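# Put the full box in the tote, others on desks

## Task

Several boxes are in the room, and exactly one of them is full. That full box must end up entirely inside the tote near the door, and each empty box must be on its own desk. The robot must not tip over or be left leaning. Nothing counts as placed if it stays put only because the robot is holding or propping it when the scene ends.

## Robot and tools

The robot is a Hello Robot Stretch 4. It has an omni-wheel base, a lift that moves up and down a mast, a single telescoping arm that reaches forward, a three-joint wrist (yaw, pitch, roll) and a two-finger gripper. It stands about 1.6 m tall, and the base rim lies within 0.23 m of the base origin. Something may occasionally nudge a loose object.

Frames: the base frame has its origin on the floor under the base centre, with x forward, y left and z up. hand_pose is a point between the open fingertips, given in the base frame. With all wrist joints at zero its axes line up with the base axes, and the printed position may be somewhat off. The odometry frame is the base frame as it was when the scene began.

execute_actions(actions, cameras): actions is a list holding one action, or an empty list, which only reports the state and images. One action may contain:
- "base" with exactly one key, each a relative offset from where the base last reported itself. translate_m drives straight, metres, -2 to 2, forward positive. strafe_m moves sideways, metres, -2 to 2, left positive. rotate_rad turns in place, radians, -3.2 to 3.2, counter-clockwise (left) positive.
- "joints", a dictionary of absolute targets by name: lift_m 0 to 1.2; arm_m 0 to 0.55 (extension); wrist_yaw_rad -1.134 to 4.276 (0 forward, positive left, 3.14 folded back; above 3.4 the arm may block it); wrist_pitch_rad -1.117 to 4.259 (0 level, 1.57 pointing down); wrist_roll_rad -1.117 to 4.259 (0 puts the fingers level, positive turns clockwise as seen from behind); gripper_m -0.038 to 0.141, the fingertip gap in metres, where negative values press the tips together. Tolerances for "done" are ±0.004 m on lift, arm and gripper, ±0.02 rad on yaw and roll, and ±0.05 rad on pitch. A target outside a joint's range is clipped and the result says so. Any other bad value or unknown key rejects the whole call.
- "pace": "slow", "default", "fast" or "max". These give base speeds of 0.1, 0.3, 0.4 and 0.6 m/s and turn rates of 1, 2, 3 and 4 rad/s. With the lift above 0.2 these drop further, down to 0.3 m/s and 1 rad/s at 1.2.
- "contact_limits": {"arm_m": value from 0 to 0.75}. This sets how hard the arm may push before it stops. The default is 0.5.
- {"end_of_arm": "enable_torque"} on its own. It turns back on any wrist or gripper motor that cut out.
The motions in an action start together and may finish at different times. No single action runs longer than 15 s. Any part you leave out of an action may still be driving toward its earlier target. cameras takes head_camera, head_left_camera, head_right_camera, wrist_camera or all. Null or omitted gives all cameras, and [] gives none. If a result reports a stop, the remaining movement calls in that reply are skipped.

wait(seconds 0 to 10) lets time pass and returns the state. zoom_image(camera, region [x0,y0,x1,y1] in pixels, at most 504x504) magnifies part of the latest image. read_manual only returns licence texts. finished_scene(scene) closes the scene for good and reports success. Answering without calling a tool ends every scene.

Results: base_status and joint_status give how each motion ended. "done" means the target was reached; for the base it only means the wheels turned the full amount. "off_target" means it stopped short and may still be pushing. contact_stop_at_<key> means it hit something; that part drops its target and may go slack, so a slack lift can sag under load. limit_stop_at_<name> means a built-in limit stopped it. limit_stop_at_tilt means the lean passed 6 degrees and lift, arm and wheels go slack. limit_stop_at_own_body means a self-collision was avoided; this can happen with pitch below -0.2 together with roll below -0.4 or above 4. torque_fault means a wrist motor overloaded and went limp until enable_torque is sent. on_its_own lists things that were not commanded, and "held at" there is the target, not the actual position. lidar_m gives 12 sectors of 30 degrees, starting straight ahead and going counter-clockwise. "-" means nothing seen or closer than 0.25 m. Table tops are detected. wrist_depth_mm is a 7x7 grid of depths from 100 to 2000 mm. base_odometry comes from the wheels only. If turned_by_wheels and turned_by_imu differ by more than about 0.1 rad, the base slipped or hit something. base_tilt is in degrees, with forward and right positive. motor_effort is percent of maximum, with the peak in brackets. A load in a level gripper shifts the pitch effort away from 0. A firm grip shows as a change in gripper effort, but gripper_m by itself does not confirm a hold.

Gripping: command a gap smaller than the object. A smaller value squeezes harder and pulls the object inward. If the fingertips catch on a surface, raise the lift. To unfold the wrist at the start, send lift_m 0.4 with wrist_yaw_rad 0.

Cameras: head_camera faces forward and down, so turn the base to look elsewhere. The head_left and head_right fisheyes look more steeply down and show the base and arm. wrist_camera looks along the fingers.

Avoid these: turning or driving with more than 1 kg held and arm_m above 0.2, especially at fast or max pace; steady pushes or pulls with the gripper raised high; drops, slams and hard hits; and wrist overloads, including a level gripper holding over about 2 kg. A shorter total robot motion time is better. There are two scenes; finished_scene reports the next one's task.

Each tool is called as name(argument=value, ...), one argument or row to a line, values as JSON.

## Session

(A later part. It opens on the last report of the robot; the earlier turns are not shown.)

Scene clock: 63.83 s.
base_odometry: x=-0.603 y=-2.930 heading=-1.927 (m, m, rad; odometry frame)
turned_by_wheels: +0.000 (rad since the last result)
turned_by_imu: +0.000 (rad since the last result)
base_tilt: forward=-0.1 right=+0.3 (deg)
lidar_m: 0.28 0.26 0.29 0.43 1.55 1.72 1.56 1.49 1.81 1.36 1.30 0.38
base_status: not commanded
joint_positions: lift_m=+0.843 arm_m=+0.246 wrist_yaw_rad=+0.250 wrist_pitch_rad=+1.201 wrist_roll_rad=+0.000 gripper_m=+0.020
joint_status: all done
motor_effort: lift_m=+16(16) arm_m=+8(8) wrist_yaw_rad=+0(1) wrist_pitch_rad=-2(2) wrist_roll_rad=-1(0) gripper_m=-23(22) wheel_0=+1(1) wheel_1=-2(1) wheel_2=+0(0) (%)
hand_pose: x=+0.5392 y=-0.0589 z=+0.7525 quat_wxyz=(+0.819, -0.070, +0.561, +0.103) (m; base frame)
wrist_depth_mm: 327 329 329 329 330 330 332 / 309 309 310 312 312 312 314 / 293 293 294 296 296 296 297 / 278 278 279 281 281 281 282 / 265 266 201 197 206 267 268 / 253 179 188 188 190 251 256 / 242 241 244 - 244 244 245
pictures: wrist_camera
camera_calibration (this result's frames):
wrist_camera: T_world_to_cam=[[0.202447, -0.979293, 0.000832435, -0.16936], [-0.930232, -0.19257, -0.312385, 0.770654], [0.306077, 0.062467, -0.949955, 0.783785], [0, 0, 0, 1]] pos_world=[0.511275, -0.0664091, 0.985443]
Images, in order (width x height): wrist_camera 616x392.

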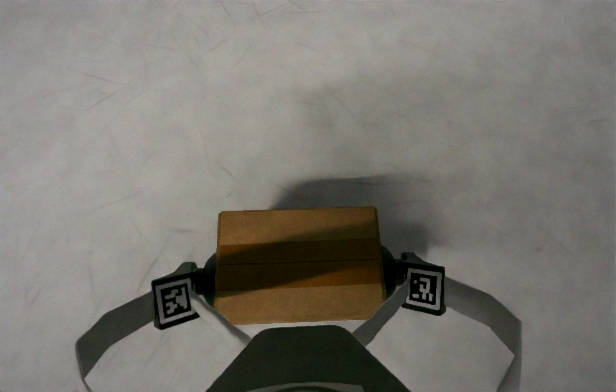

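execute_actions(
  actions=[
    {"joints": {"gripper_m": 0.12}},
  ],
  cameras=[],
)

execute_actions(
  actions=[
    {"joints": {"lift_m": 0.93}, "pace": "fast"},
  ],
  cameras=["head_left_camera", "head_right_camera"],
)

zoom_image(
  camera="head_left_camera",
  region=[60, 370, 120, 415],
)

Scene clock: 66.53 s.
base_odometry: x=-0.603 y=-2.930 heading=-1.927 (m, m, rad; odometry frame)
turned_by_wheels: +0.000 (rad since the last result)
turned_by_imu: +0.000 (rad since the last result)
base_tilt: forward=+0.0 right=+0.4 (deg)
lidar_m: 0.28 0.26 0.30 0.43 1.54 1.69 1.56 1.48 1.81 1.35 1.30 0.37
base_status: not commanded
joint_positions: lift_m=+0.843 arm_m=+0.246 wrist_yaw_rad=+0.250 wrist_pitch_rad=+1.201 wrist_roll_rad=+0.000 gripper_m=+0.120
joint_status: all done
motor_effort: lift_m=+16(16) arm_m=+8(8) wrist_yaw_rad=+0(1) wrist_pitch_rad=-2(2) wrist_roll_rad=+0(0) gripper_m=+0(22) wheel_0=+1(1) wheel_1=-1(2) wheel_2=+0(0) (%)
hand_pose: x=+0.5392 y=-0.0589 z=+0.7525 quat_wxyz=(+0.819, -0.070, +0.561, +0.103) (m; base frame)
wrist_depth_mm: 327 329 330 330 330 330 332 / 310 309 309 312 312 314 314 / 293 294 293 296 296 296 297 / 278 278 279 281 281 281 282 / 265 266 220 216 224 267 268 / 253 249 250 208 250 254 256 / 243 241 243 - 244 245 245
pictures: none
No camera images: the call's "cameras" was empty. Leave "cameras" out to get every camera's image.

Scene clock: 67.67 s.
base_odometry: x=-0.603 y=-2.930 heading=-1.927 (m, m, rad; odometry frame)
turned_by_wheels: +0.000 (rad since the last result)
turned_by_imu: +0.000 (rad since the last result)
base_tilt: forward=-0.1 right=+0.4 (deg)
lidar_m: 0.27 0.25 0.29 0.42 1.54 1.68 1.53 1.51 1.81 1.34 1.31 0.37
base_status: not commanded
joint_positions: lift_m=+0.930 arm_m=+0.246 wrist_yaw_rad=+0.250 wrist_pitch_rad=+1.201 wrist_roll_rad=+0.000 gripper_m=+0.120
joint_status: all done
motor_effort: lift_m=+20(23) arm_m=+8(8) wrist_yaw_rad=+0(1) wrist_pitch_rad=-2(2) wrist_roll_rad=+0(0) gripper_m=-1(0) wheel_0=+0(1) wheel_1=-2(2) wheel_2=+0(0) (%)
hand_pose: x=+0.5392 y=-0.0589 z=+0.8391 quat_wxyz=(+0.819, -0.070, +0.561, +0.103) (m; base frame)
wrist_depth_mm: 433 436 436 436 439 439 452 / 410 410 413 413 415 415 415 / 389 389 392 392 392 392 394 / 370 370 370 373 373 373 373 / 351 351 353 304 351 355 355 / 336 330 332 290 332 336 340 / 322 319 322 - 324 324 325
pictures: head_left_camera, head_right_camera
Images, in order (width x height): head_left_camera 420x672, head_right_camera 420x672.

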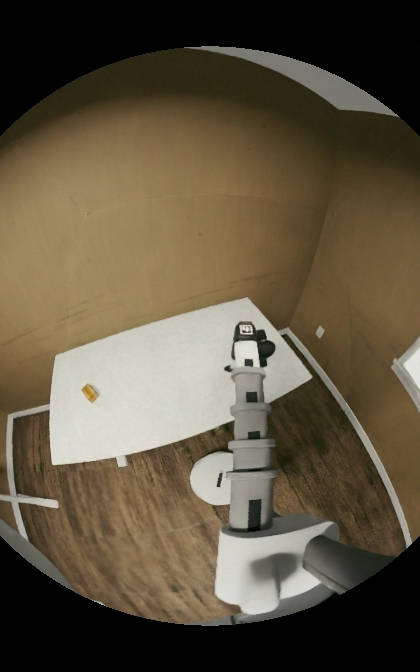

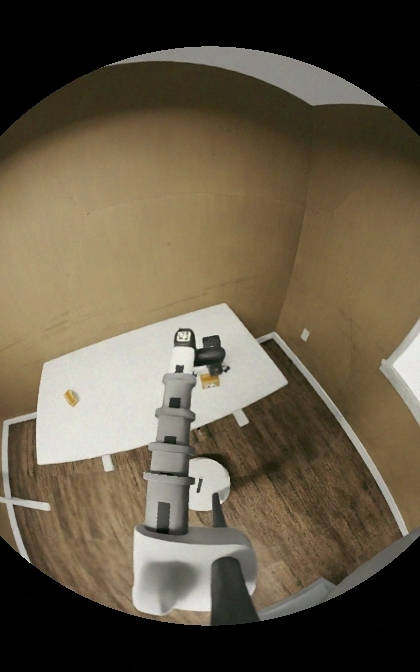

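Region (60, 370, 120, 415) of head_left_camera's 420x672 image, scaled by 8.400, with more detail than that image has; it fills the top 378 rows of this view, and the rest is white.

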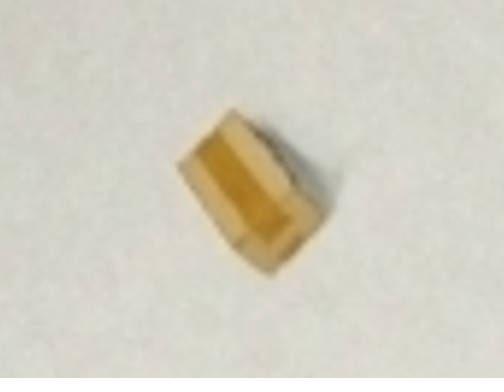

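execute_actions(
  actions=[
    {"base": {"rotate_rad": 1.216}, "joints": {"arm_m": 0.51, "wrist_yaw_rad": -0.209, "gripper_m": 0.11}, "pace": "fast"},
  ],
  cameras=["head_left_camera", "wrist_camera"],
)

Scene clock: 70.43 s.
base_odometry: x=-0.603 y=-2.930 heading=-0.711 (m, m, rad; odometry frame)
turned_by_wheels: +1.216 (rad since the last result)
turned_by_imu: +1.209 (rad since the last result)
base_tilt: forward=+0.0 right=+0.4 (deg)
lidar_m: 0.32 0.55 1.55 1.78 1.48 1.49 1.58 1.34 0.61 0.32 0.26 0.28
base_status: done
joint_positions: lift_m=+0.930 arm_m=+0.509 wrist_yaw_rad=-0.209 wrist_pitch_rad=+1.201 wrist_roll_rad=+0.000 gripper_m=+0.110
joint_status: all done
motor_effort: lift_m=+20(21) arm_m=+8(14) wrist_yaw_rad=-1(6) wrist_pitch_rad=-2(3) wrist_roll_rad=+0(0) gripper_m=+0(1) wheel_0=-1(9) wheel_1=+1(12) wheel_2=+1(9) (%)
hand_pose: x=+0.7635 y=-0.1071 z=+0.8391 quat_wxyz=(+0.821, +0.059, +0.562, -0.086) (m; base frame)
wrist_depth_mm: 1160 436 436 439 439 439 436 / 410 410 410 413 415 415 415 / 387 387 389 389 392 392 394 / 368 370 320 373 370 370 375 / 351 353 303 353 351 355 357 / 334 332 303 334 332 340 340 / 320 319 322 - 324 322 325
pictures: head_left_camera, wrist_camera
camera_calibration (this result's frames):
wrist_camera: T_world_to_cam=[[-0.251829, -0.967771, 0.000848021, 0.0859993], [-0.919373, 0.238961, -0.312492, 1.03515], [0.302219, -0.0794742, -0.94992, 0.788161], [0, 0, 0, 1]] pos_world=[0.735148, -0.101494, 1.07209]
Images, in order (width x height): head_left_camera 420x672, wrist_camera 616x392.

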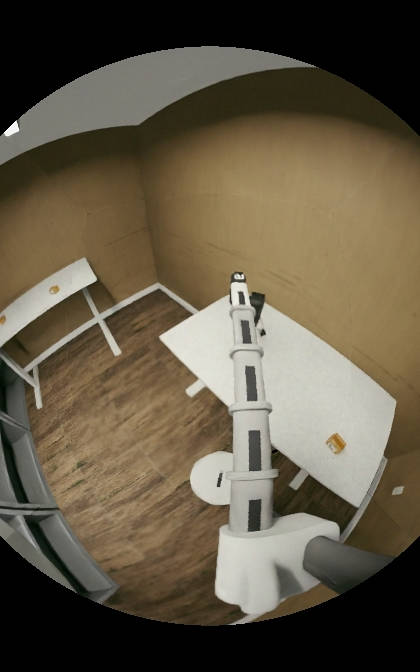

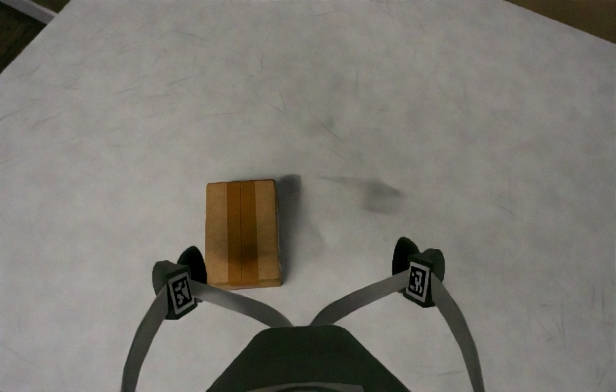

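execute_actions(
  actions=[
    {"base": {"rotate_rad": 0.054}, "joints": {"arm_m": 0.545, "lift_m": 0.905}},
  ],
  cameras=[],
)

execute_actions(
  actions=[
    {"joints": {"lift_m": 0.843}},
  ],
  cameras=["wrist_camera"],
)

Scene clock: 72.50 s.
base_odometry: x=-0.603 y=-2.930 heading=-0.657 (m, m, rad; odometry frame)
turned_by_wheels: +0.054 (rad since the last result)
turned_by_imu: +0.053 (rad since the last result)
base_tilt: forward=+0.0 right=+0.4 (deg)
lidar_m: 0.35 0.57 1.54 1.70 1.48 1.49 1.49 1.32 0.52 0.30 0.26 0.26
base_status: done
joint_positions: lift_m=+0.905 arm_m=+0.544 wrist_yaw_rad=-0.209 wrist_pitch_rad=+1.201 wrist_roll_rad=+0.000 gripper_m=+0.110
joint_status: all done
motor_effort: lift_m=+16(18) arm_m=+8(10) wrist_yaw_rad=+0(1) wrist_pitch_rad=-2(3) wrist_roll_rad=+0(0) gripper_m=-1(1) wheel_0=+0(8) wheel_1=-1(7) wheel_2=-1(6) (%)
hand_pose: x=+0.7984 y=-0.1072 z=+0.8145 quat_wxyz=(+0.821, +0.059, +0.562, -0.086) (m; base frame)
wrist_depth_mm: 1281 404 404 404 410 407 410 / 382 382 382 382 384 387 387 / 359 362 362 362 366 364 366 / 342 343 343 345 345 345 347 / 327 327 327 278 327 330 330 / 312 309 306 265 309 315 317 / 298 297 300 - 301 300 301
pictures: none
No camera images: the call's "cameras" was empty. Leave "cameras" out to get every camera's image.

Scene clock: 73.70 s.
base_odometry: x=-0.603 y=-2.930 heading=-0.657 (m, m, rad; odometry frame)
turned_by_wheels: +0.000 (rad since the last result)
turned_by_imu: +0.000 (rad since the last result)
base_tilt: forward=-0.1 right=+0.4 (deg)
lidar_m: 0.34 0.62 1.53 1.69 1.48 1.50 1.52 1.34 0.51 0.32 0.26 0.27
base_status: not commanded
joint_positions: lift_m=+0.843 arm_m=+0.544 wrist_yaw_rad=-0.209 wrist_pitch_rad=+1.201 wrist_roll_rad=+0.000 gripper_m=+0.110
joint_status: all done
motor_effort: lift_m=+16(18) arm_m=+8(8) wrist_yaw_rad=-1(1) wrist_pitch_rad=-2(2) wrist_roll_rad=+0(1) gripper_m=-3(2) wheel_0=+0(0) wheel_1=-1(1) wheel_2=-1(1) (%)
hand_pose: x=+0.7984 y=-0.1072 z=+0.7525 quat_wxyz=(+0.821, +0.059, +0.562, -0.086) (m; base frame)
wrist_depth_mm: 325 327 329 329 330 332 332 / 307 309 310 310 310 314 314 / 293 293 294 294 296 297 296 / 277 278 278 227 279 281 282 / 265 265 263 216 264 267 268 / 253 251 249 206 251 255 256 / 242 240 243 - 245 243 245
pictures: wrist_camera
camera_calibration (this result's frames):
wrist_camera: T_world_to_cam=[[-0.252057, -0.967712, 0.000852843, 0.0950284], [-0.919348, 0.239184, -0.312394, 1.04008], [0.302104, -0.0795251, -0.949952, 0.695416], [0, 0, 0, 1]] pos_world=[0.770056, -0.101506, 0.985444]
Images, in order (width x height): wrist_camera 616x392.

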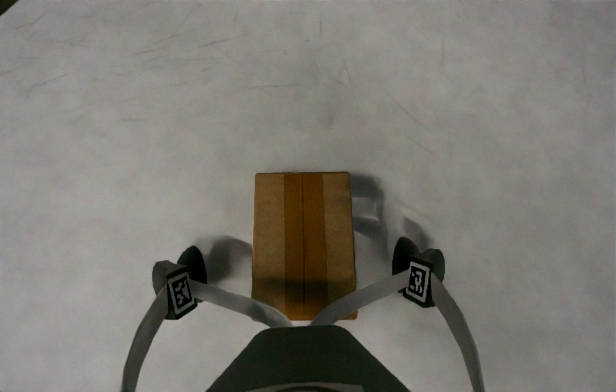

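execute_actions(
  actions=[
    {"joints": {"gripper_m": -0.01, "arm_m": 0.55}},
  ],
  cameras=["wrist_camera", "head_left_camera"],
)

Scene clock: 76.03 s.
base_odometry: x=-0.603 y=-2.930 heading=-0.657 (m, m, rad; odometry frame)
turned_by_wheels: +0.000 (rad since the last result)
turned_by_imu: +0.000 (rad since the last result)
base_tilt: forward=+0.0 right=+0.4 (deg)
lidar_m: 0.32 0.57 1.54 1.67 1.49 1.48 1.52 1.33 0.53 0.31 0.25 0.28
base_status: not commanded
joint_positions: lift_m=+0.843 arm_m=+0.549 wrist_yaw_rad=-0.209 wrist_pitch_rad=+1.201 wrist_roll_rad=+0.000 gripper_m=-0.009
joint_status: all done
motor_effort: lift_m=+16(15) arm_m=+8(6) wrist_yaw_rad=-1(0) wrist_pitch_rad=-2(2) wrist_roll_rad=+0(0) gripper_m=-23(22) wheel_0=-1(0) wheel_1=-1(1) wheel_2=-1(1) (%)
hand_pose: x=+0.8034 y=-0.1072 z=+0.7525 quat_wxyz=(+0.821, +0.059, +0.562, -0.086) (m; base frame)
wrist_depth_mm: 325 327 327 329 329 330 330 / 309 309 309 310 312 312 312 / 291 293 293 294 296 296 297 / 277 279 278 207 281 282 281 / 265 265 260 198 267 267 267 / 252 249 187 189 188 252 256 / 242 240 243 - 243 244 245
pictures: head_left_camera, wrist_camera
camera_calibration (this result's frames):
wrist_camera: T_world_to_cam=[[-0.252084, -0.967705, 0.000854463, 0.0963088], [-0.919353, 0.239213, -0.312357, 1.04464], [0.302065, -0.079526, -0.949964, 0.693943], [0, 0, 0, 1]] pos_world=[0.775058, -0.101508, 0.985441]
Images, in order (width x height): head_left_camera 420x672, wrist_camera 616x392.

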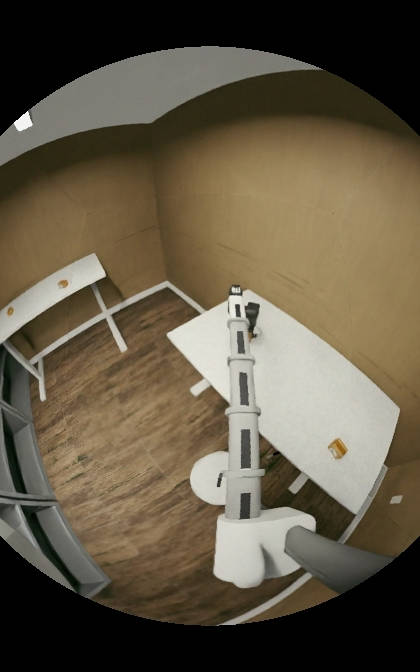

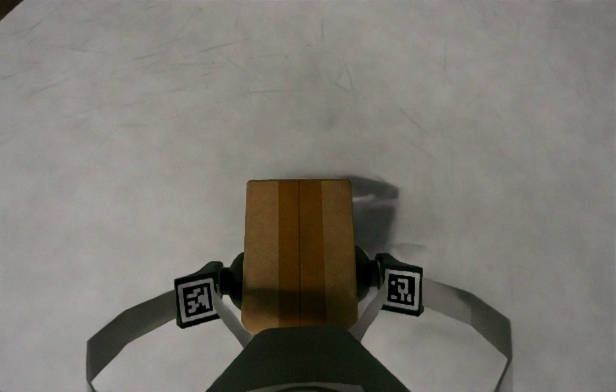

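execute_actions(
  actions=[
    {"joints": {"gripper_m": 0.095}},
  ],
  cameras=[],
)

execute_actions(
  actions=[
    {"joints": {"lift_m": 0.92, "gripper_m": 0.11}, "pace": "fast"},
  ],
  cameras=[],
)

execute_actions(
  actions=[
    {"base": {"rotate_rad": 1.1}, "joints": {"arm_m": 0.0, "wrist_yaw_rad": 0.0}, "pace": "fast"},
  ],
  cameras=["head_camera", "head_right_camera"],
)

Scene clock: 78.57 s.
base_odometry: x=-0.603 y=-2.930 heading=-0.657 (m, m, rad; odometry frame)
turned_by_wheels: +0.000 (rad since the last result)
turned_by_imu: +0.000 (rad since the last result)
base_tilt: forward=-0.1 right=+0.4 (deg)
lidar_m: 0.34 0.58 1.56 1.72 1.47 1.47 1.50 1.32 0.52 0.32 0.25 0.25
base_status: not commanded
joint_positions: lift_m=+0.843 arm_m=+0.549 wrist_yaw_rad=-0.209 wrist_pitch_rad=+1.201 wrist_roll_rad=+0.000 gripper_m=+0.095
joint_status: all done
motor_effort: lift_m=+16(16) arm_m=+8(8) wrist_yaw_rad=-1(1) wrist_pitch_rad=-3(2) wrist_roll_rad=+0(0) gripper_m=-1(22) wheel_0=+0(0) wheel_1=-1(1) wheel_2=-1(1) (%)
hand_pose: x=+0.8034 y=-0.1072 z=+0.7525 quat_wxyz=(+0.821, +0.059, +0.562, -0.086) (m; base frame)
wrist_depth_mm: 325 327 327 329 329 330 330 / 307 309 310 310 312 312 314 / 293 293 294 294 296 296 297 / 277 278 279 227 281 281 282 / 265 265 264 216 265 267 268 / 252 251 249 205 250 256 256 / 242 240 243 - 244 242 245
pictures: none
No camera images: the call's "cameras" was empty. Leave "cameras" out to get every camera's image.

Scene clock: 79.63 s.
base_odometry: x=-0.603 y=-2.930 heading=-0.657 (m, m, rad; odometry frame)
turned_by_wheels: +0.000 (rad since the last result)
turned_by_imu: +0.000 (rad since the last result)
base_tilt: forward=-0.2 right=+0.5 (deg)
lidar_m: 0.33 0.59 1.55 1.70 1.47 1.50 1.49 1.32 0.53 0.31 0.27 0.27
base_status: not commanded
joint_positions: lift_m=+0.920 arm_m=+0.549 wrist_yaw_rad=-0.209 wrist_pitch_rad=+1.201 wrist_roll_rad=+0.000 gripper_m=+0.110
joint_status: all done
motor_effort: lift_m=+20(24) arm_m=+8(8) wrist_yaw_rad=-1(0) wrist_pitch_rad=-2(2) wrist_roll_rad=+0(0) gripper_m=-2(3) wheel_0=+0(0) wheel_1=-1(2) wheel_2=-1(1) (%)
hand_pose: x=+0.8034 y=-0.1072 z=+0.8291 quat_wxyz=(+0.821, +0.059, +0.562, -0.086) (m; base frame)
wrist_depth_mm: 1308 424 421 424 424 424 427 / 1205 399 399 399 402 402 402 / 377 377 377 377 379 382 382 / 357 359 359 359 362 362 362 / 342 342 343 294 340 343 345 / 325 324 322 279 322 329 329 / 310 310 312 - 315 312 315
pictures: none
No camera images: the call's "cameras" was empty. Leave "cameras" out to get every camera's image.

Scene clock: 81.83 s.
base_odometry: x=-0.603 y=-2.930 heading=+0.442 (m, m, rad; odometry frame)
turned_by_wheels: +1.100 (rad since the last result)
turned_by_imu: +1.094 (rad since the last result)
base_tilt: forward=-0.2 right=+0.4 (deg)
lidar_m: 1.56 1.65 1.48 1.50 1.50 1.30 0.56 0.32 0.27 0.28 0.35 0.66
base_status: done
joint_positions: lift_m=+0.920 arm_m=+0.002 wrist_yaw_rad=+0.000 wrist_pitch_rad=+1.201 wrist_roll_rad=+0.000 gripper_m=+0.110
joint_status: all done
motor_effort: lift_m=+19(20) arm_m=-8(9) wrist_yaw_rad=+0(7) wrist_pitch_rad=-3(3) wrist_roll_rad=+0(0) gripper_m=-1(1) wheel_0=-2(8) wheel_1=-1(5) wheel_2=-2(6) (%)
hand_pose: x=+0.2773 y=-0.0874 z=+0.8291 quat_wxyz=(+0.825, +0.000, +0.565, +0.000) (m; base frame)
wrist_depth_mm: 1308 1308 1336 1336 1308 1336 1336 / 1229 1255 1255 1255 1255 1229 1255 / 1182 1182 1182 1182 1182 1182 1182 / 1118 1118 1118 1138 1138 1118 1118 / 1060 1060 1060 1078 1060 1078 1060 / 1025 1008 1008 1008 991 1025 1025 / 976 960 976 - 976 976 976
pictures: head_camera, head_right_camera
Images, in order (width x height): head_camera 420x560, head_right_camera 420x672.

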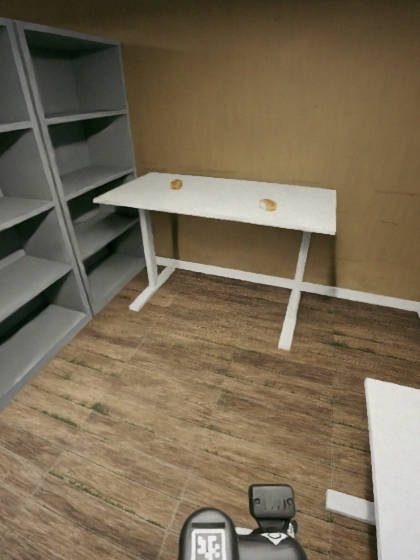

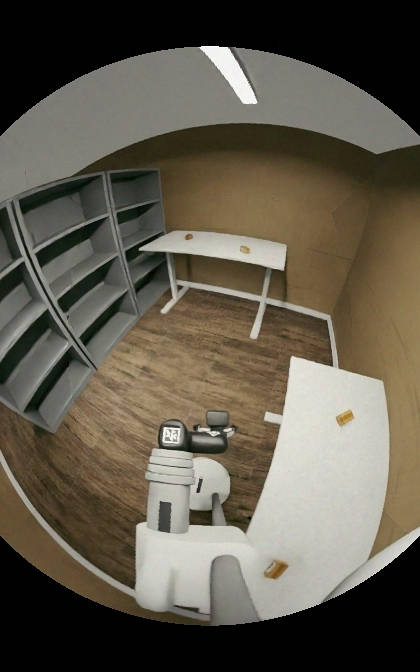

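execute_actions(
  actions=[
    {"base": {"translate_m": 1.25}, "joints": {"lift_m": 1.18}, "pace": "max"},
  ],
  cameras=["head_camera", "head_left_camera", "head_right_camera", "wrist_camera"],
)

Scene clock: 87.27 s.
base_odometry: x=+0.526 y=-2.395 heading=+0.442 (m, m, rad; odometry frame)
turned_by_wheels: +0.000 (rad since the last result)
turned_by_imu: -0.001 (rad since the last result)
base_tilt: forward=+0.0 right=+0.4 (deg)
lidar_m: 0.38 0.49 1.02 1.08 1.33 2.48 1.53 0.78 0.79 1.47 0.46 0.41
base_status: done
joint_positions: lift_m=+1.180 arm_m=+0.002 wrist_yaw_rad=+0.000 wrist_pitch_rad=+1.201 wrist_roll_rad=+0.000 gripper_m=+0.110
joint_status: all done
motor_effort: lift_m=+20(21) arm_m=-7(7) wrist_yaw_rad=+0(1) wrist_pitch_rad=-2(3) wrist_roll_rad=+0(1) gripper_m=-1(2) wheel_0=+2(9) wheel_1=+0(10) wheel_2=+0(10) (%)
hand_pose: x=+0.2773 y=-0.0874 z=+1.0891 quat_wxyz=(+0.825, +0.000, +0.565, +0.000) (m; base frame)
wrist_depth_mm: 459 462 462 462 466 469 466 / 445 439 436 439 439 436 407 / 1430 1464 424 415 415 418 418 / 1366 1397 1397 1397 407 397 397 / 1308 1308 1336 1336 1336 1336 1308 / 1255 1255 1255 1281 1255 1255 1281 / 1205 1205 1229 - 1229 1205 1205
pictures: head_camera, head_left_camera, head_right_camera, wrist_camera
camera_calibration (this result's frames):
wrist_camera: T_world_to_cam=[[-0.045998, -0.998941, 0.000833629, -0.0773649], [-0.948982, 0.0434369, -0.312325, 0.652483], [0.311958, -0.0151574, -0.949975, 1.17715], [0, 0, 0, 1]] pos_world=[0.248414, -0.0877822, 1.32212]
Images, in order (width x height): head_camera 420x560, head_left_camera 420x672, head_right_camera 420x672, wrist_camera 616x392.

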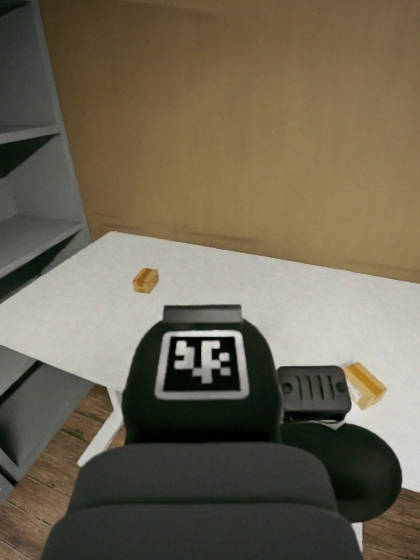

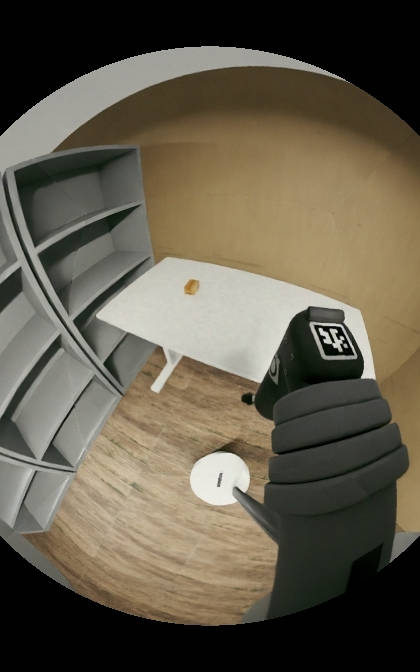

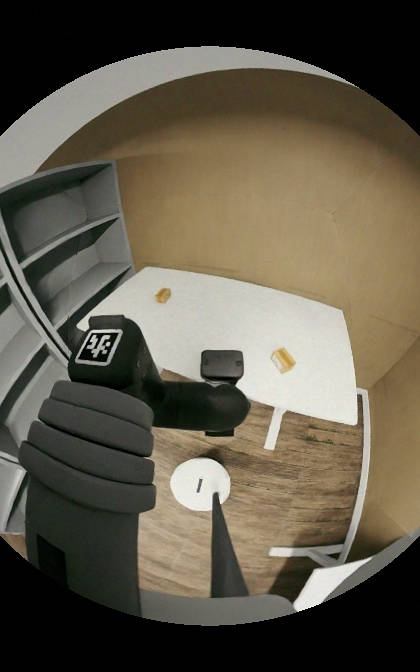

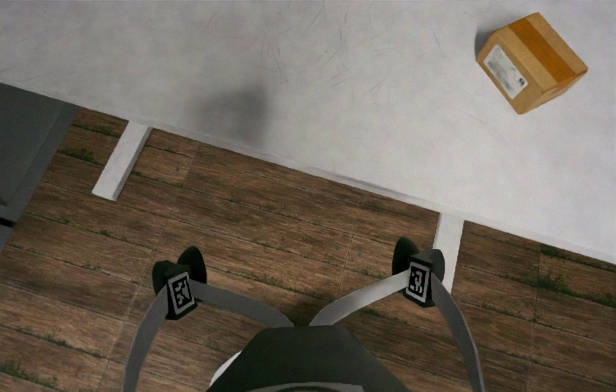

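zoom_image(
  camera="wrist_camera",
  region=[456, 0, 616, 125],
)

zoom_image(
  camera="head_camera",
  region=[110, 255, 180, 305],
)

Region (456, 0, 616, 125) of wrist_camera's 616x392 image, scaled by 3.150; it fills the top 394 rows of this view, and the rest is white.

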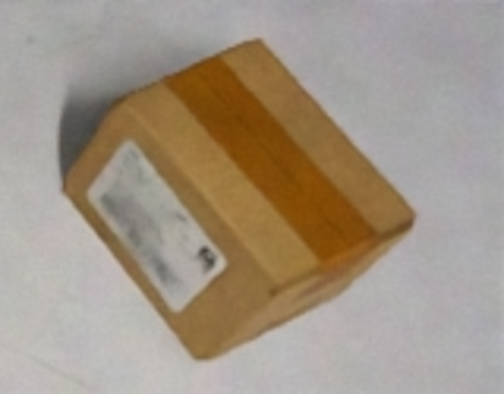

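Region (110, 255, 180, 305) of head_camera's 420x560 image, scaled by 7.200, with more detail than that image has; it fills the top 360 rows of this view, and the rest is white.

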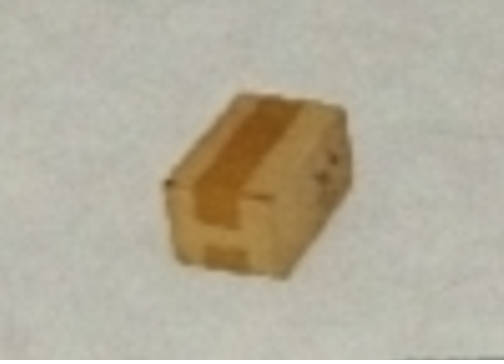

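execute_actions(
  actions=[
    {"base": {"rotate_rad": -0.70}, "joints": {"arm_m": 0.302, "wrist_yaw_rad": 1.12, "lift_m": 1.16}, "pace": "fast"},
  ],
  cameras=["head_left_camera", "wrist_camera"],
)

Scene clock: 91.70 s.
base_odometry: x=+0.526 y=-2.395 heading=-0.257 (m, m, rad; odometry frame)
turned_by_wheels: -0.699 (rad since the last result)
turned_by_imu: -0.696 (rad since the last result)
base_tilt: forward=-0.1 right=+0.4 (deg)
lidar_m: 0.39 0.40 0.46 0.74 1.06 1.19 1.90 1.74 0.85 0.79 1.45 0.49
base_status: done
joint_positions: lift_m=+1.160 arm_m=+0.301 wrist_yaw_rad=+1.120 wrist_pitch_rad=+1.201 wrist_roll_rad=+0.000 gripper_m=+0.110
joint_status: all done
motor_effort: lift_m=+16(18) arm_m=+8(13) wrist_yaw_rad=+0(2) wrist_pitch_rad=-2(3) wrist_roll_rad=+0(0) gripper_m=-2(2) wheel_0=+1(7) wheel_1=+3(7) wheel_2=+3(9) (%)
hand_pose: x=+0.5956 y=+0.0558 z=+1.0694 quat_wxyz=(+0.699, -0.300, +0.479, +0.438) (m; base frame)
wrist_depth_mm: 433 433 436 436 439 439 439 / 413 415 413 413 415 413 415 / 389 392 389 392 392 392 392 / 370 370 370 370 373 370 373 / 353 353 353 306 347 353 355 / 1229 332 330 289 290 340 338 / 1182 322 322 - 324 324 324
pictures: head_left_camera, wrist_camera
camera_calibration (this result's frames):
wrist_camera: T_world_to_cam=[[0.879034, -0.476759, 0.000834891, -0.499766], [-0.452667, -0.83516, -0.312412, 0.695684], [0.149642, 0.274243, -0.949946, 1.14178], [0, 0, 0, 1]] pos_world=[0.583364, 0.0296136, 1.30239]
Images, in order (width x height): head_left_camera 420x672, wrist_camera 616x392.

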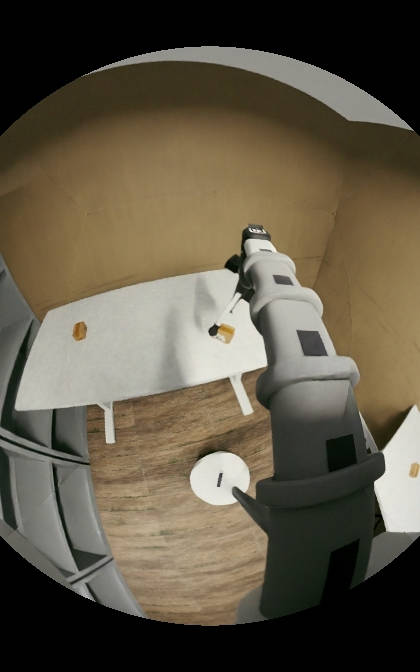

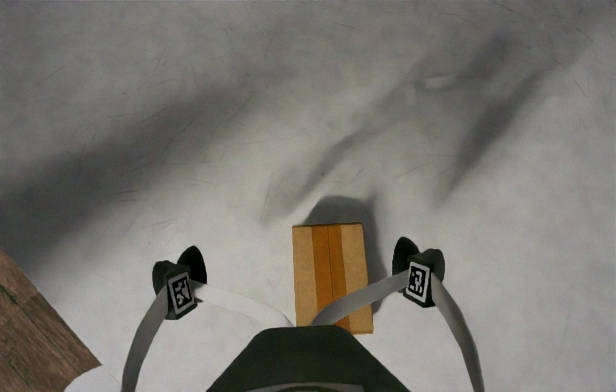

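execute_actions(
  actions=[
    {"base": {"rotate_rad": -0.027}, "joints": {"arm_m": 0.32, "lift_m": 1.135}},
  ],
  cameras=[],
)

execute_actions(
  actions=[
    {"joints": {"lift_m": 1.073}},
  ],
  cameras=["wrist_camera"],
)

execute_actions(
  actions=[
    {"joints": {"gripper_m": -0.01}},
  ],
  cameras=["wrist_camera"],
)

Scene clock: 93.20 s.
base_odometry: x=+0.526 y=-2.395 heading=-0.284 (m, m, rad; odometry frame)
turned_by_wheels: -0.026 (rad since the last result)
turned_by_imu: -0.026 (rad since the last result)
base_tilt: forward=+0.0 right=+0.5 (deg)
lidar_m: 0.40 0.38 0.46 0.70 1.07 1.19 1.86 1.83 0.87 0.77 1.45 0.50
base_status: done
joint_positions: lift_m=+1.135 arm_m=+0.319 wrist_yaw_rad=+1.120 wrist_pitch_rad=+1.201 wrist_roll_rad=+0.000 gripper_m=+0.110
joint_status: all done
motor_effort: lift_m=+16(17) arm_m=+8(7) wrist_yaw_rad=+0(0) wrist_pitch_rad=-2(2) wrist_roll_rad=-1(1) gripper_m=-1(1) wheel_0=+3(4) wheel_1=+2(6) wheel_2=+1(4) (%)
hand_pose: x=+0.6136 y=+0.0558 z=+1.0445 quat_wxyz=(+0.699, -0.300, +0.479, +0.438) (m; base frame)
wrist_depth_mm: 404 404 404 407 407 410 407 / 382 382 382 382 384 384 387 / 362 362 364 364 364 366 366 / 343 343 343 345 345 347 345 / 327 329 329 279 325 329 330 / 314 310 307 265 309 315 315 / 1138 297 300 - 300 298 301
pictures: none
No camera images: the call's "cameras" was empty. Leave "cameras" out to get every camera's image.

Scene clock: 94.40 s.
base_odometry: x=+0.526 y=-2.395 heading=-0.284 (m, m, rad; odometry frame)
turned_by_wheels: +0.000 (rad since the last result)
turned_by_imu: +0.000 (rad since the last result)
base_tilt: forward=+0.0 right=+0.5 (deg)
lidar_m: 0.39 0.39 0.45 0.74 1.07 1.19 1.86 1.82 0.90 0.77 1.44 0.52
base_status: not commanded
joint_positions: lift_m=+1.073 arm_m=+0.319 wrist_yaw_rad=+1.120 wrist_pitch_rad=+1.201 wrist_roll_rad=+0.000 gripper_m=+0.110
joint_status: all done
motor_effort: lift_m=+16(14) arm_m=+8(8) wrist_yaw_rad=+0(1) wrist_pitch_rad=-2(2) wrist_roll_rad=+0(0) gripper_m=-1(2) wheel_0=+3(3) wheel_1=+2(2) wheel_2=+1(1) (%)
hand_pose: x=+0.6136 y=+0.0558 z=+0.9825 quat_wxyz=(+0.699, -0.300, +0.479, +0.438) (m; base frame)
wrist_depth_mm: 327 329 329 329 329 330 330 / 309 310 312 310 312 312 314 / 294 294 294 294 296 296 296 / 278 279 279 227 281 281 281 / 265 266 263 216 263 266 267 / 254 251 210 205 250 254 255 / 242 241 243 - 244 242 244
pictures: wrist_camera
camera_calibration (this result's frames):
wrist_camera: T_world_to_cam=[[0.879114, -0.476612, 0.0008363, -0.515556], [-0.452531, -0.835245, -0.312382, 0.676565], [0.149583, 0.274241, -0.949956, 1.05654], [0, 0, 0, 1]] pos_world=[0.601359, 0.0296313, 1.21544]
Images, in order (width x height): wrist_camera 616x392.

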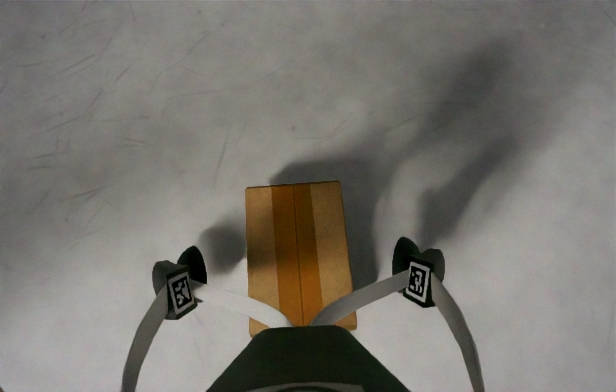

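Scene clock: 96.40 s.
base_odometry: x=+0.526 y=-2.395 heading=-0.284 (m, m, rad; odometry frame)
turned_by_wheels: +0.000 (rad since the last result)
turned_by_imu: +0.000 (rad since the last result)
base_tilt: forward=-0.1 right=+0.3 (deg)
lidar_m: 0.40 0.39 0.43 0.73 1.06 1.18 1.84 1.80 0.87 0.76 1.44 0.51
base_status: not commanded
joint_positions: lift_m=+1.073 arm_m=+0.319 wrist_yaw_rad=+1.120 wrist_pitch_rad=+1.203 wrist_roll_rad=+0.000 gripper_m=-0.009
joint_status: all done
motor_effort: lift_m=+17(17) arm_m=+8(8) wrist_yaw_rad=+0(0) wrist_pitch_rad=-8(8) wrist_roll_rad=+0(0) gripper_m=-23(24) wheel_0=+3(3) wheel_1=+2(2) wheel_2=+1(1) (%)
hand_pose: x=+0.6134 y=+0.0553 z=+0.9822 quat_wxyz=(+0.699, -0.301, +0.479, +0.438) (m; base frame)
wrist_depth_mm: 325 325 327 327 327 327 329 / 307 307 309 309 309 309 309 / 291 291 293 293 293 293 293 / 277 277 278 213 278 279 278 / 265 264 262 200 265 266 265 / 252 248 186 188 187 249 254 / 241 239 242 - 242 242 242
pictures: wrist_camera
camera_calibration (this result's frames):
wrist_camera: T_world_to_cam=[[0.879131, -0.476578, 0.000925532, -0.515679], [-0.452764, -0.835805, -0.310539, 0.674338], [0.14877, 0.272585, -0.95056, 1.05758], [0, 0, 0, 1]] pos_world=[0.60133, 0.0295723, 1.21518]
Images, in order (width x height): wrist_camera 616x392.

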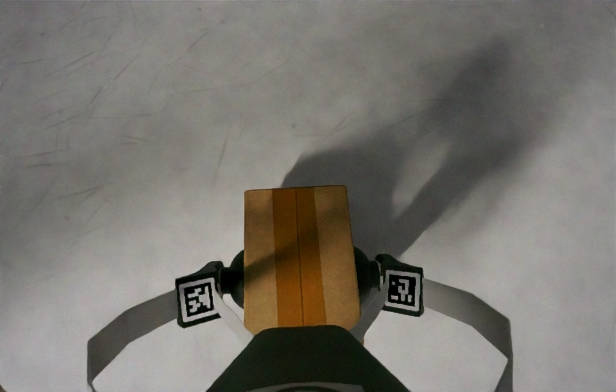

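execute_actions(
  actions=[
    {"joints": {"lift_m": 1.12, "gripper_m": -0.025}},
  ],
  cameras=[],
)

execute_actions(
  actions=[
    {"base": {"rotate_rad": 1.955}, "joints": {"arm_m": 0.0, "wrist_yaw_rad": 0.0}},
  ],
  cameras=["head_left_camera"],
)

execute_actions(
  actions=[
    {"base": {"strafe_m": 2.0}, "joints": {"lift_m": 0.36}, "pace": "fast"},
  ],
  cameras=["head_camera", "head_left_camera", "wrist_camera"],
)

Scene clock: 99.17 s.
base_odometry: x=+0.526 y=-2.395 heading=-0.284 (m, m, rad; odometry frame)
turned_by_wheels: +0.000 (rad since the last result)
turned_by_imu: +0.000 (rad since the last result)
base_tilt: forward=-0.1 right=+0.4 (deg)
lidar_m: 0.40 0.38 0.43 0.73 1.07 1.20 1.85 1.80 0.88 0.77 1.44 0.49
base_status: not commanded
joint_positions: lift_m=+1.120 arm_m=+0.319 wrist_yaw_rad=+1.120 wrist_pitch_rad=+1.203 wrist_roll_rad=+0.000 gripper_m=-0.024
joint_status: all done
motor_effort: lift_m=+23(23) arm_m=+8(8) wrist_yaw_rad=+0(1) wrist_pitch_rad=-8(8) wrist_roll_rad=+0(0) gripper_m=-25(25) wheel_0=+3(3) wheel_1=+2(2) wheel_2=+1(1) (%)
hand_pose: x=+0.6134 y=+0.0553 z=+1.0287 quat_wxyz=(+0.699, -0.301, +0.479, +0.438) (m; base frame)
wrist_depth_mm: 384 384 384 384 384 387 387 / 364 362 362 362 364 364 364 / 343 343 343 342 345 343 345 / 327 327 327 210 327 329 327 / 310 310 307 197 312 312 314 / 297 293 183 186 186 169 298 / 289 282 283 - 285 285 285
pictures: none
No camera images: the call's "cameras" was empty. Leave "cameras" out to get every camera's image.

Scene clock: 102.03 s.
base_odometry: x=+0.526 y=-2.395 heading=+1.671 (m, m, rad; odometry frame)
turned_by_wheels: +1.955 (rad since the last result)
turned_by_imu: +1.944 (rad since the last result)
base_tilt: forward=-0.2 right=+0.4 (deg)
lidar_m: 1.07 1.13 1.53 2.46 0.98 0.76 1.23 0.60 0.42 0.40 0.43 0.62
base_status: done
joint_positions: lift_m=+1.120 arm_m=+0.002 wrist_yaw_rad=+0.000 wrist_pitch_rad=+1.203 wrist_roll_rad=+0.000 gripper_m=-0.024
joint_status: all done
motor_effort: lift_m=+22(23) arm_m=-8(11) wrist_yaw_rad=-1(7) wrist_pitch_rad=-8(9) wrist_roll_rad=+0(0) gripper_m=-25(24) wheel_0=-2(6) wheel_1=-2(2) wheel_2=-2(7) (%)
hand_pose: x=+0.2769 y=-0.0874 z=+1.0287 quat_wxyz=(+0.825, +0.000, +0.566, +0.000) (m; base frame)
wrist_depth_mm: 1182 1464 1464 1430 1464 1499 1397 / 1397 1397 1397 1464 1430 1464 1098 / 1366 1397 1397 1397 1397 1397 1397 / 1308 1308 1308 210 1336 1336 1336 / 1255 1255 1229 197 1281 1281 1281 / 1205 1182 183 186 186 169 1229 / 1160 1138 1160 - 1160 1160 1160
pictures: head_left_camera
Images, in order (width x height): head_left_camera 420x672.

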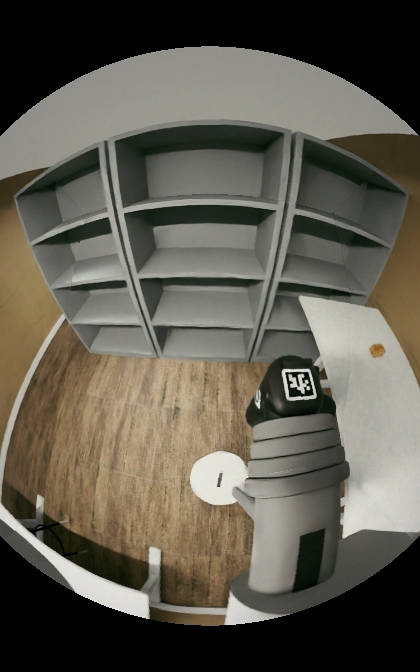

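Scene clock: 109.53 s.
base_odometry: x=-1.464 y=-2.595 heading=+1.671 (m, m, rad; odometry frame)
turned_by_wheels: +0.000 (rad since the last result)
turned_by_imu: +0.004 (rad since the last result)
base_tilt: forward=+0.0 right=+0.4 (deg)
lidar_m: 1.57 0.77 0.51 0.48 0.52 0.78 0.70 0.68 1.01 2.39 1.52 1.15
base_status: done
joint_positions: lift_m=+0.360 arm_m=+0.002 wrist_yaw_rad=+0.000 wrist_pitch_rad=+1.203 wrist_roll_rad=+0.000 gripper_m=-0.024
joint_status: all done
motor_effort: lift_m=+18(19) arm_m=-7(8) wrist_yaw_rad=-1(1) wrist_pitch_rad=-8(8) wrist_roll_rad=+0(1) gripper_m=-23(24) wheel_0=+0(11) wheel_1=+1(10) wheel_2=+0(2) (%)
hand_pose: x=+0.2769 y=-0.0874 z=+0.2691 quat_wxyz=(+0.825, +0.000, +0.566, +0.000) (m; base frame)
wrist_depth_mm: 615 621 615 621 621 621 627 / 585 585 585 585 585 591 597 / 549 554 554 554 559 559 559 / 525 530 525 211 530 530 535 / 504 500 496 197 508 508 504 / 480 469 183 185 186 169 488 / 462 455 343 - 462 466 466
pictures: head_camera, head_left_camera, wrist_camera
camera_calibration (this result's frames):
wrist_camera: T_world_to_cam=[[-0.045902, -0.998946, 0.000928913, -0.0767464], [-0.949588, 0.0433453, -0.310489, 0.395591], [0.310121, -0.0151341, -0.950577, 0.398904], [0, 0, 0, 1]] pos_world=[0.248417, -0.0877754, 0.502087]
Images, in order (width x height): head_camera 420x560, head_left_camera 420x672, wrist_camera 616x392.

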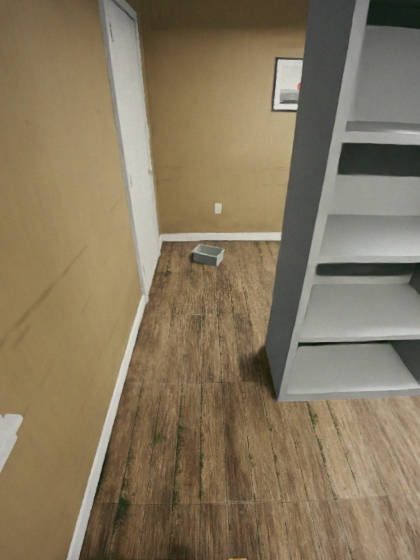

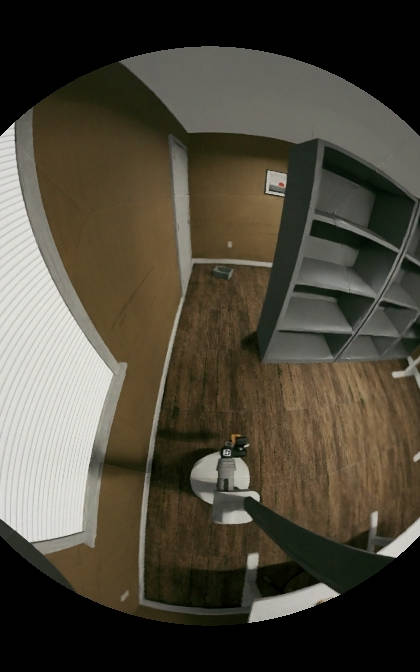

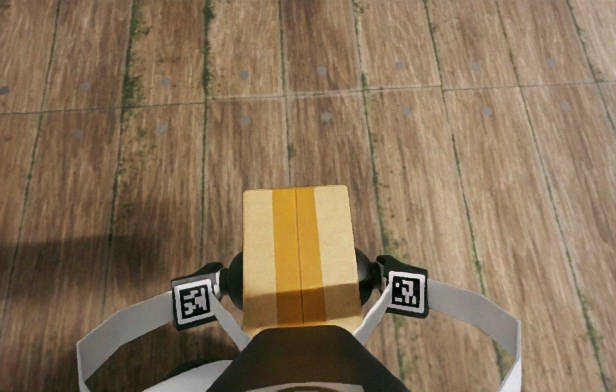

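execute_actions(
  actions=[
    {"base": {"translate_m": 2.0}, "joints": {"arm_m": 0.2}, "pace": "max"},
  ],
  cameras=["head_camera", "wrist_camera"],
)

Scene clock: 115.03 s.
base_odometry: x=-1.664 y=-0.605 heading=+1.671 (m, m, rad; odometry frame)
turned_by_wheels: +0.000 (rad since the last result)
turned_by_imu: -0.001 (rad since the last result)
base_tilt: forward=-0.1 right=+0.4 (deg)
lidar_m: 0.65 0.75 0.53 0.49 0.57 0.76 2.22 0.59 0.61 1.69 1.85 1.30
base_status: done
joint_positions: lift_m=+0.360 arm_m=+0.199 wrist_yaw_rad=+0.000 wrist_pitch_rad=+1.203 wrist_roll_rad=+0.000 gripper_m=-0.024
joint_status: all done
motor_effort: lift_m=+18(18) arm_m=+8(11) wrist_yaw_rad=-1(2) wrist_pitch_rad=-8(13) wrist_roll_rad=+1(0) gripper_m=-25(25) wheel_0=+0(10) wheel_1=+0(6) wheel_2=+2(14) (%)
hand_pose: x=+0.4734 y=-0.0874 z=+0.2691 quat_wxyz=(+0.825, +0.000, +0.566, +0.000) (m; base frame)
wrist_depth_mm: 615 525 603 535 615 621 621 / 585 564 574 580 585 591 591 / 554 554 549 544 554 559 559 / 525 525 525 210 530 530 530 / 496 500 496 197 504 508 504 / 480 469 183 185 186 169 484 / 455 455 462 - 462 462 462
pictures: head_camera, wrist_camera
camera_calibration (this result's frames):
wrist_camera: T_world_to_cam=[[-0.0457934, -0.998951, 0.000923718, -0.0677653], [-0.949551, 0.0432417, -0.310617, 0.582212], [0.310251, -0.0151013, -0.950535, 0.337904], [0, 0, 0, 1]] pos_world=[0.444901, -0.0877672, 0.502097]
Images, in order (width x height): head_camera 420x560, wrist_camera 616x392.

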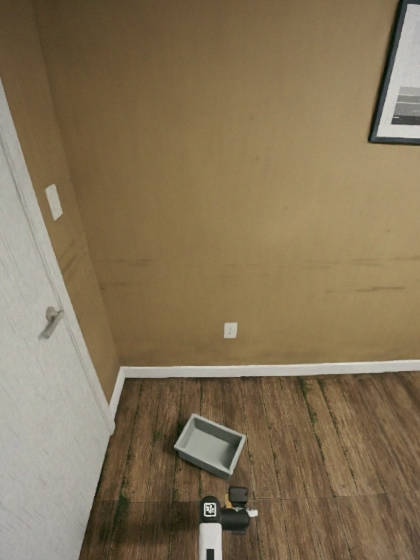

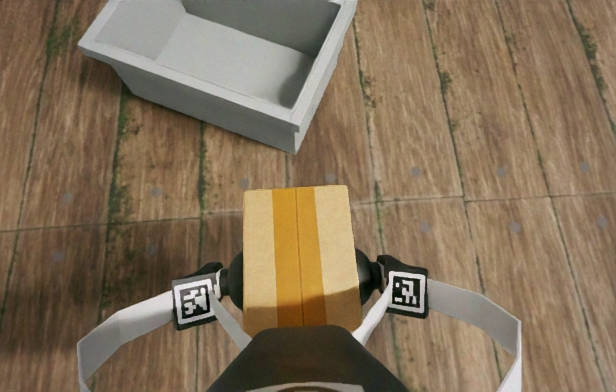

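execute_actions(
  actions=[
    {"base": {"rotate_rad": 0.163}, "joints": {"wrist_yaw_rad": -0.591, "arm_m": 0.3}, "pace": "fast"},
  ],
  cameras=[],
)

execute_actions(
  actions=[
    {"base": {"translate_m": 0.15}, "joints": {"arm_m": 0.434, "lift_m": 0.3}, "pace": "fast"},
  ],
  cameras=["head_camera", "wrist_camera"],
)

Scene clock: 118.77 s.
base_odometry: x=-1.664 y=-0.605 heading=+1.834 (m, m, rad; odometry frame)
turned_by_wheels: +0.163 (rad since the last result)
turned_by_imu: +0.162 (rad since the last result)
base_tilt: forward=+0.0 right=+0.4 (deg)
lidar_m: 0.67 0.67 0.49 0.51 0.58 0.94 3.45 0.57 0.74 2.39 1.56 0.68
base_status: done
joint_positions: lift_m=+0.360 arm_m=+0.299 wrist_yaw_rad=-0.591 wrist_pitch_rad=+1.203 wrist_roll_rad=+0.000 gripper_m=-0.024
joint_status: all done
motor_effort: lift_m=+18(18) arm_m=+8(4) wrist_yaw_rad=-1(10) wrist_pitch_rad=-8(10) wrist_roll_rad=+0(0) gripper_m=-26(24) wheel_0=-1(8) wheel_1=+1(4) wheel_2=+0(9) (%)
hand_pose: x=+0.5071 y=-0.1304 z=+0.2691 quat_wxyz=(+0.789, +0.165, +0.541, -0.240) (m; base frame)
wrist_depth_mm: 603 500 512 621 621 621 627 / 492 564 569 591 585 591 597 / 462 549 554 554 559 559 564 / 517 517 517 210 525 530 535 / 500 500 500 197 504 504 508 / 477 473 183 186 186 169 484 / 455 455 459 - 459 462 462
pictures: none
No camera images: the call's "cameras" was empty. Leave "cameras" out to get every camera's image.

Scene clock: 120.27 s.
base_odometry: x=-1.703 y=-0.460 heading=+1.834 (m, m, rad; odometry frame)
turned_by_wheels: +0.000 (rad since the last result)
turned_by_imu: +0.000 (rad since the last result)
base_tilt: forward=+0.0 right=+0.4 (deg)
lidar_m: 0.57 0.59 0.49 0.47 0.57 0.91 1.02 0.69 0.98 2.42 1.39 0.52
base_status: done
joint_positions: lift_m=+0.300 arm_m=+0.433 wrist_yaw_rad=-0.591 wrist_pitch_rad=+1.203 wrist_roll_rad=+0.000 gripper_m=-0.024
joint_status: all done
motor_effort: lift_m=+18(17) arm_m=+8(9) wrist_yaw_rad=-1(1) wrist_pitch_rad=-8(10) wrist_roll_rad=+0(0) gripper_m=-25(24) wheel_0=+1(7) wheel_1=-1(6) wheel_2=+3(12) (%)
hand_pose: x=+0.6411 y=-0.1304 z=+0.2091 quat_wxyz=(+0.789, +0.165, +0.541, -0.240) (m; base frame)
wrist_depth_mm: 521 544 539 544 544 554 549 / 508 512 512 517 517 521 525 / 484 484 488 488 492 492 496 / 462 392 349 211 397 466 469 / 439 387 427 196 402 439 445 / 421 310 183 186 186 169 427 / 402 298 402 - 359 301 407
pictures: head_camera, wrist_camera
camera_calibration (this result's frames):
wrist_camera: T_world_to_cam=[[-0.594454, -0.804129, 0.000955094, 0.274143], [-0.764545, 0.564823, -0.310558, 0.674098], [0.249189, -0.185343, -0.950554, 0.245151], [0, 0, 0, 1]] pos_world=[0.617254, -0.114863, 0.442114]
Images, in order (width x height): head_camera 420x560, wrist_camera 616x392.

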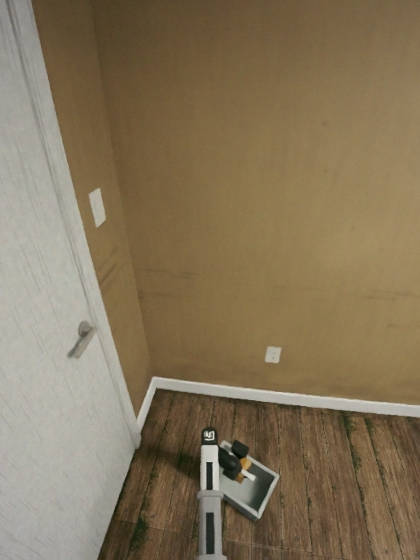

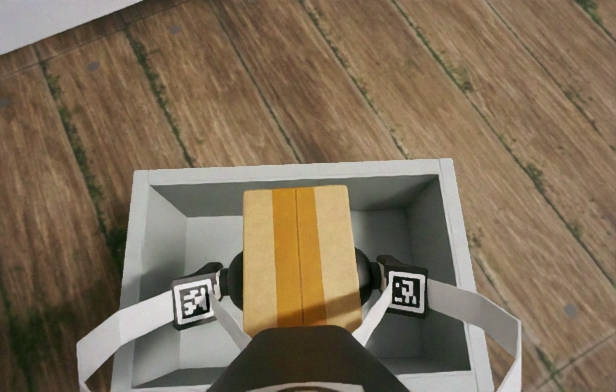

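execute_actions(
  actions=[
    {"joints": {"arm_m": 0.446, "lift_m": 0.127}},
  ],
  cameras=["wrist_camera"],
)

Scene clock: 122.67 s.
base_odometry: x=-1.703 y=-0.460 heading=+1.834 (m, m, rad; odometry frame)
turned_by_wheels: +0.000 (rad since the last result)
turned_by_imu: +0.000 (rad since the last result)
base_tilt: forward=+0.0 right=+0.4 (deg)
lidar_m: 0.75 0.60 0.50 0.47 0.56 0.88 1.03 0.71 1.00 2.40 1.39 0.51
base_status: not commanded
joint_positions: lift_m=+0.127 arm_m=+0.445 wrist_yaw_rad=-0.591 wrist_pitch_rad=+1.203 wrist_roll_rad=+0.000 gripper_m=-0.024
joint_status: all done
motor_effort: lift_m=+17(16) arm_m=+8(8) wrist_yaw_rad=+0(0) wrist_pitch_rad=-8(8) wrist_roll_rad=+0(0) gripper_m=-25(25) wheel_0=+1(1) wheel_1=-1(1) wheel_2=+3(3) (%)
hand_pose: x=+0.6530 y=-0.1304 z=+0.0361 quat_wxyz=(+0.789, +0.165, +0.541, -0.240) (m; base frame)
wrist_depth_mm: 327 329 330 332 332 334 334 / 176 180 183 186 190 194 187 / 190 234 239 246 251 242 200 / 189 272 279 210 281 276 202 / 187 263 263 196 266 263 204 / 185 229 183 185 186 169 206 / 175 240 243 - 244 242 208
pictures: wrist_camera
camera_calibration (this result's frames):
wrist_camera: T_world_to_cam=[[-0.594584, -0.804033, 0.000958336, 0.281477], [-0.764472, 0.564958, -0.310491, 0.629435], [0.249104, -0.185346, -0.950576, 0.0778245], [0, 0, 0, 1]] pos_world=[0.629161, -0.114863, 0.269142]
Images, in order (width x height): wrist_camera 616x392.

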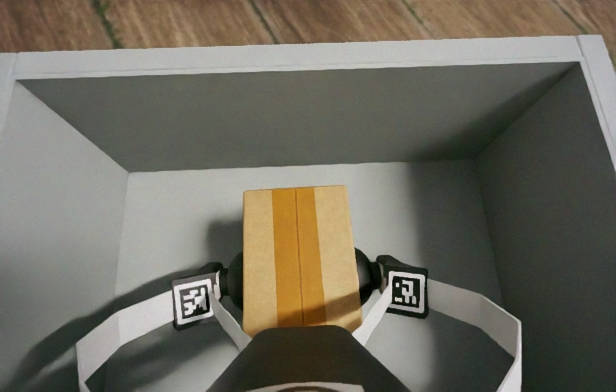

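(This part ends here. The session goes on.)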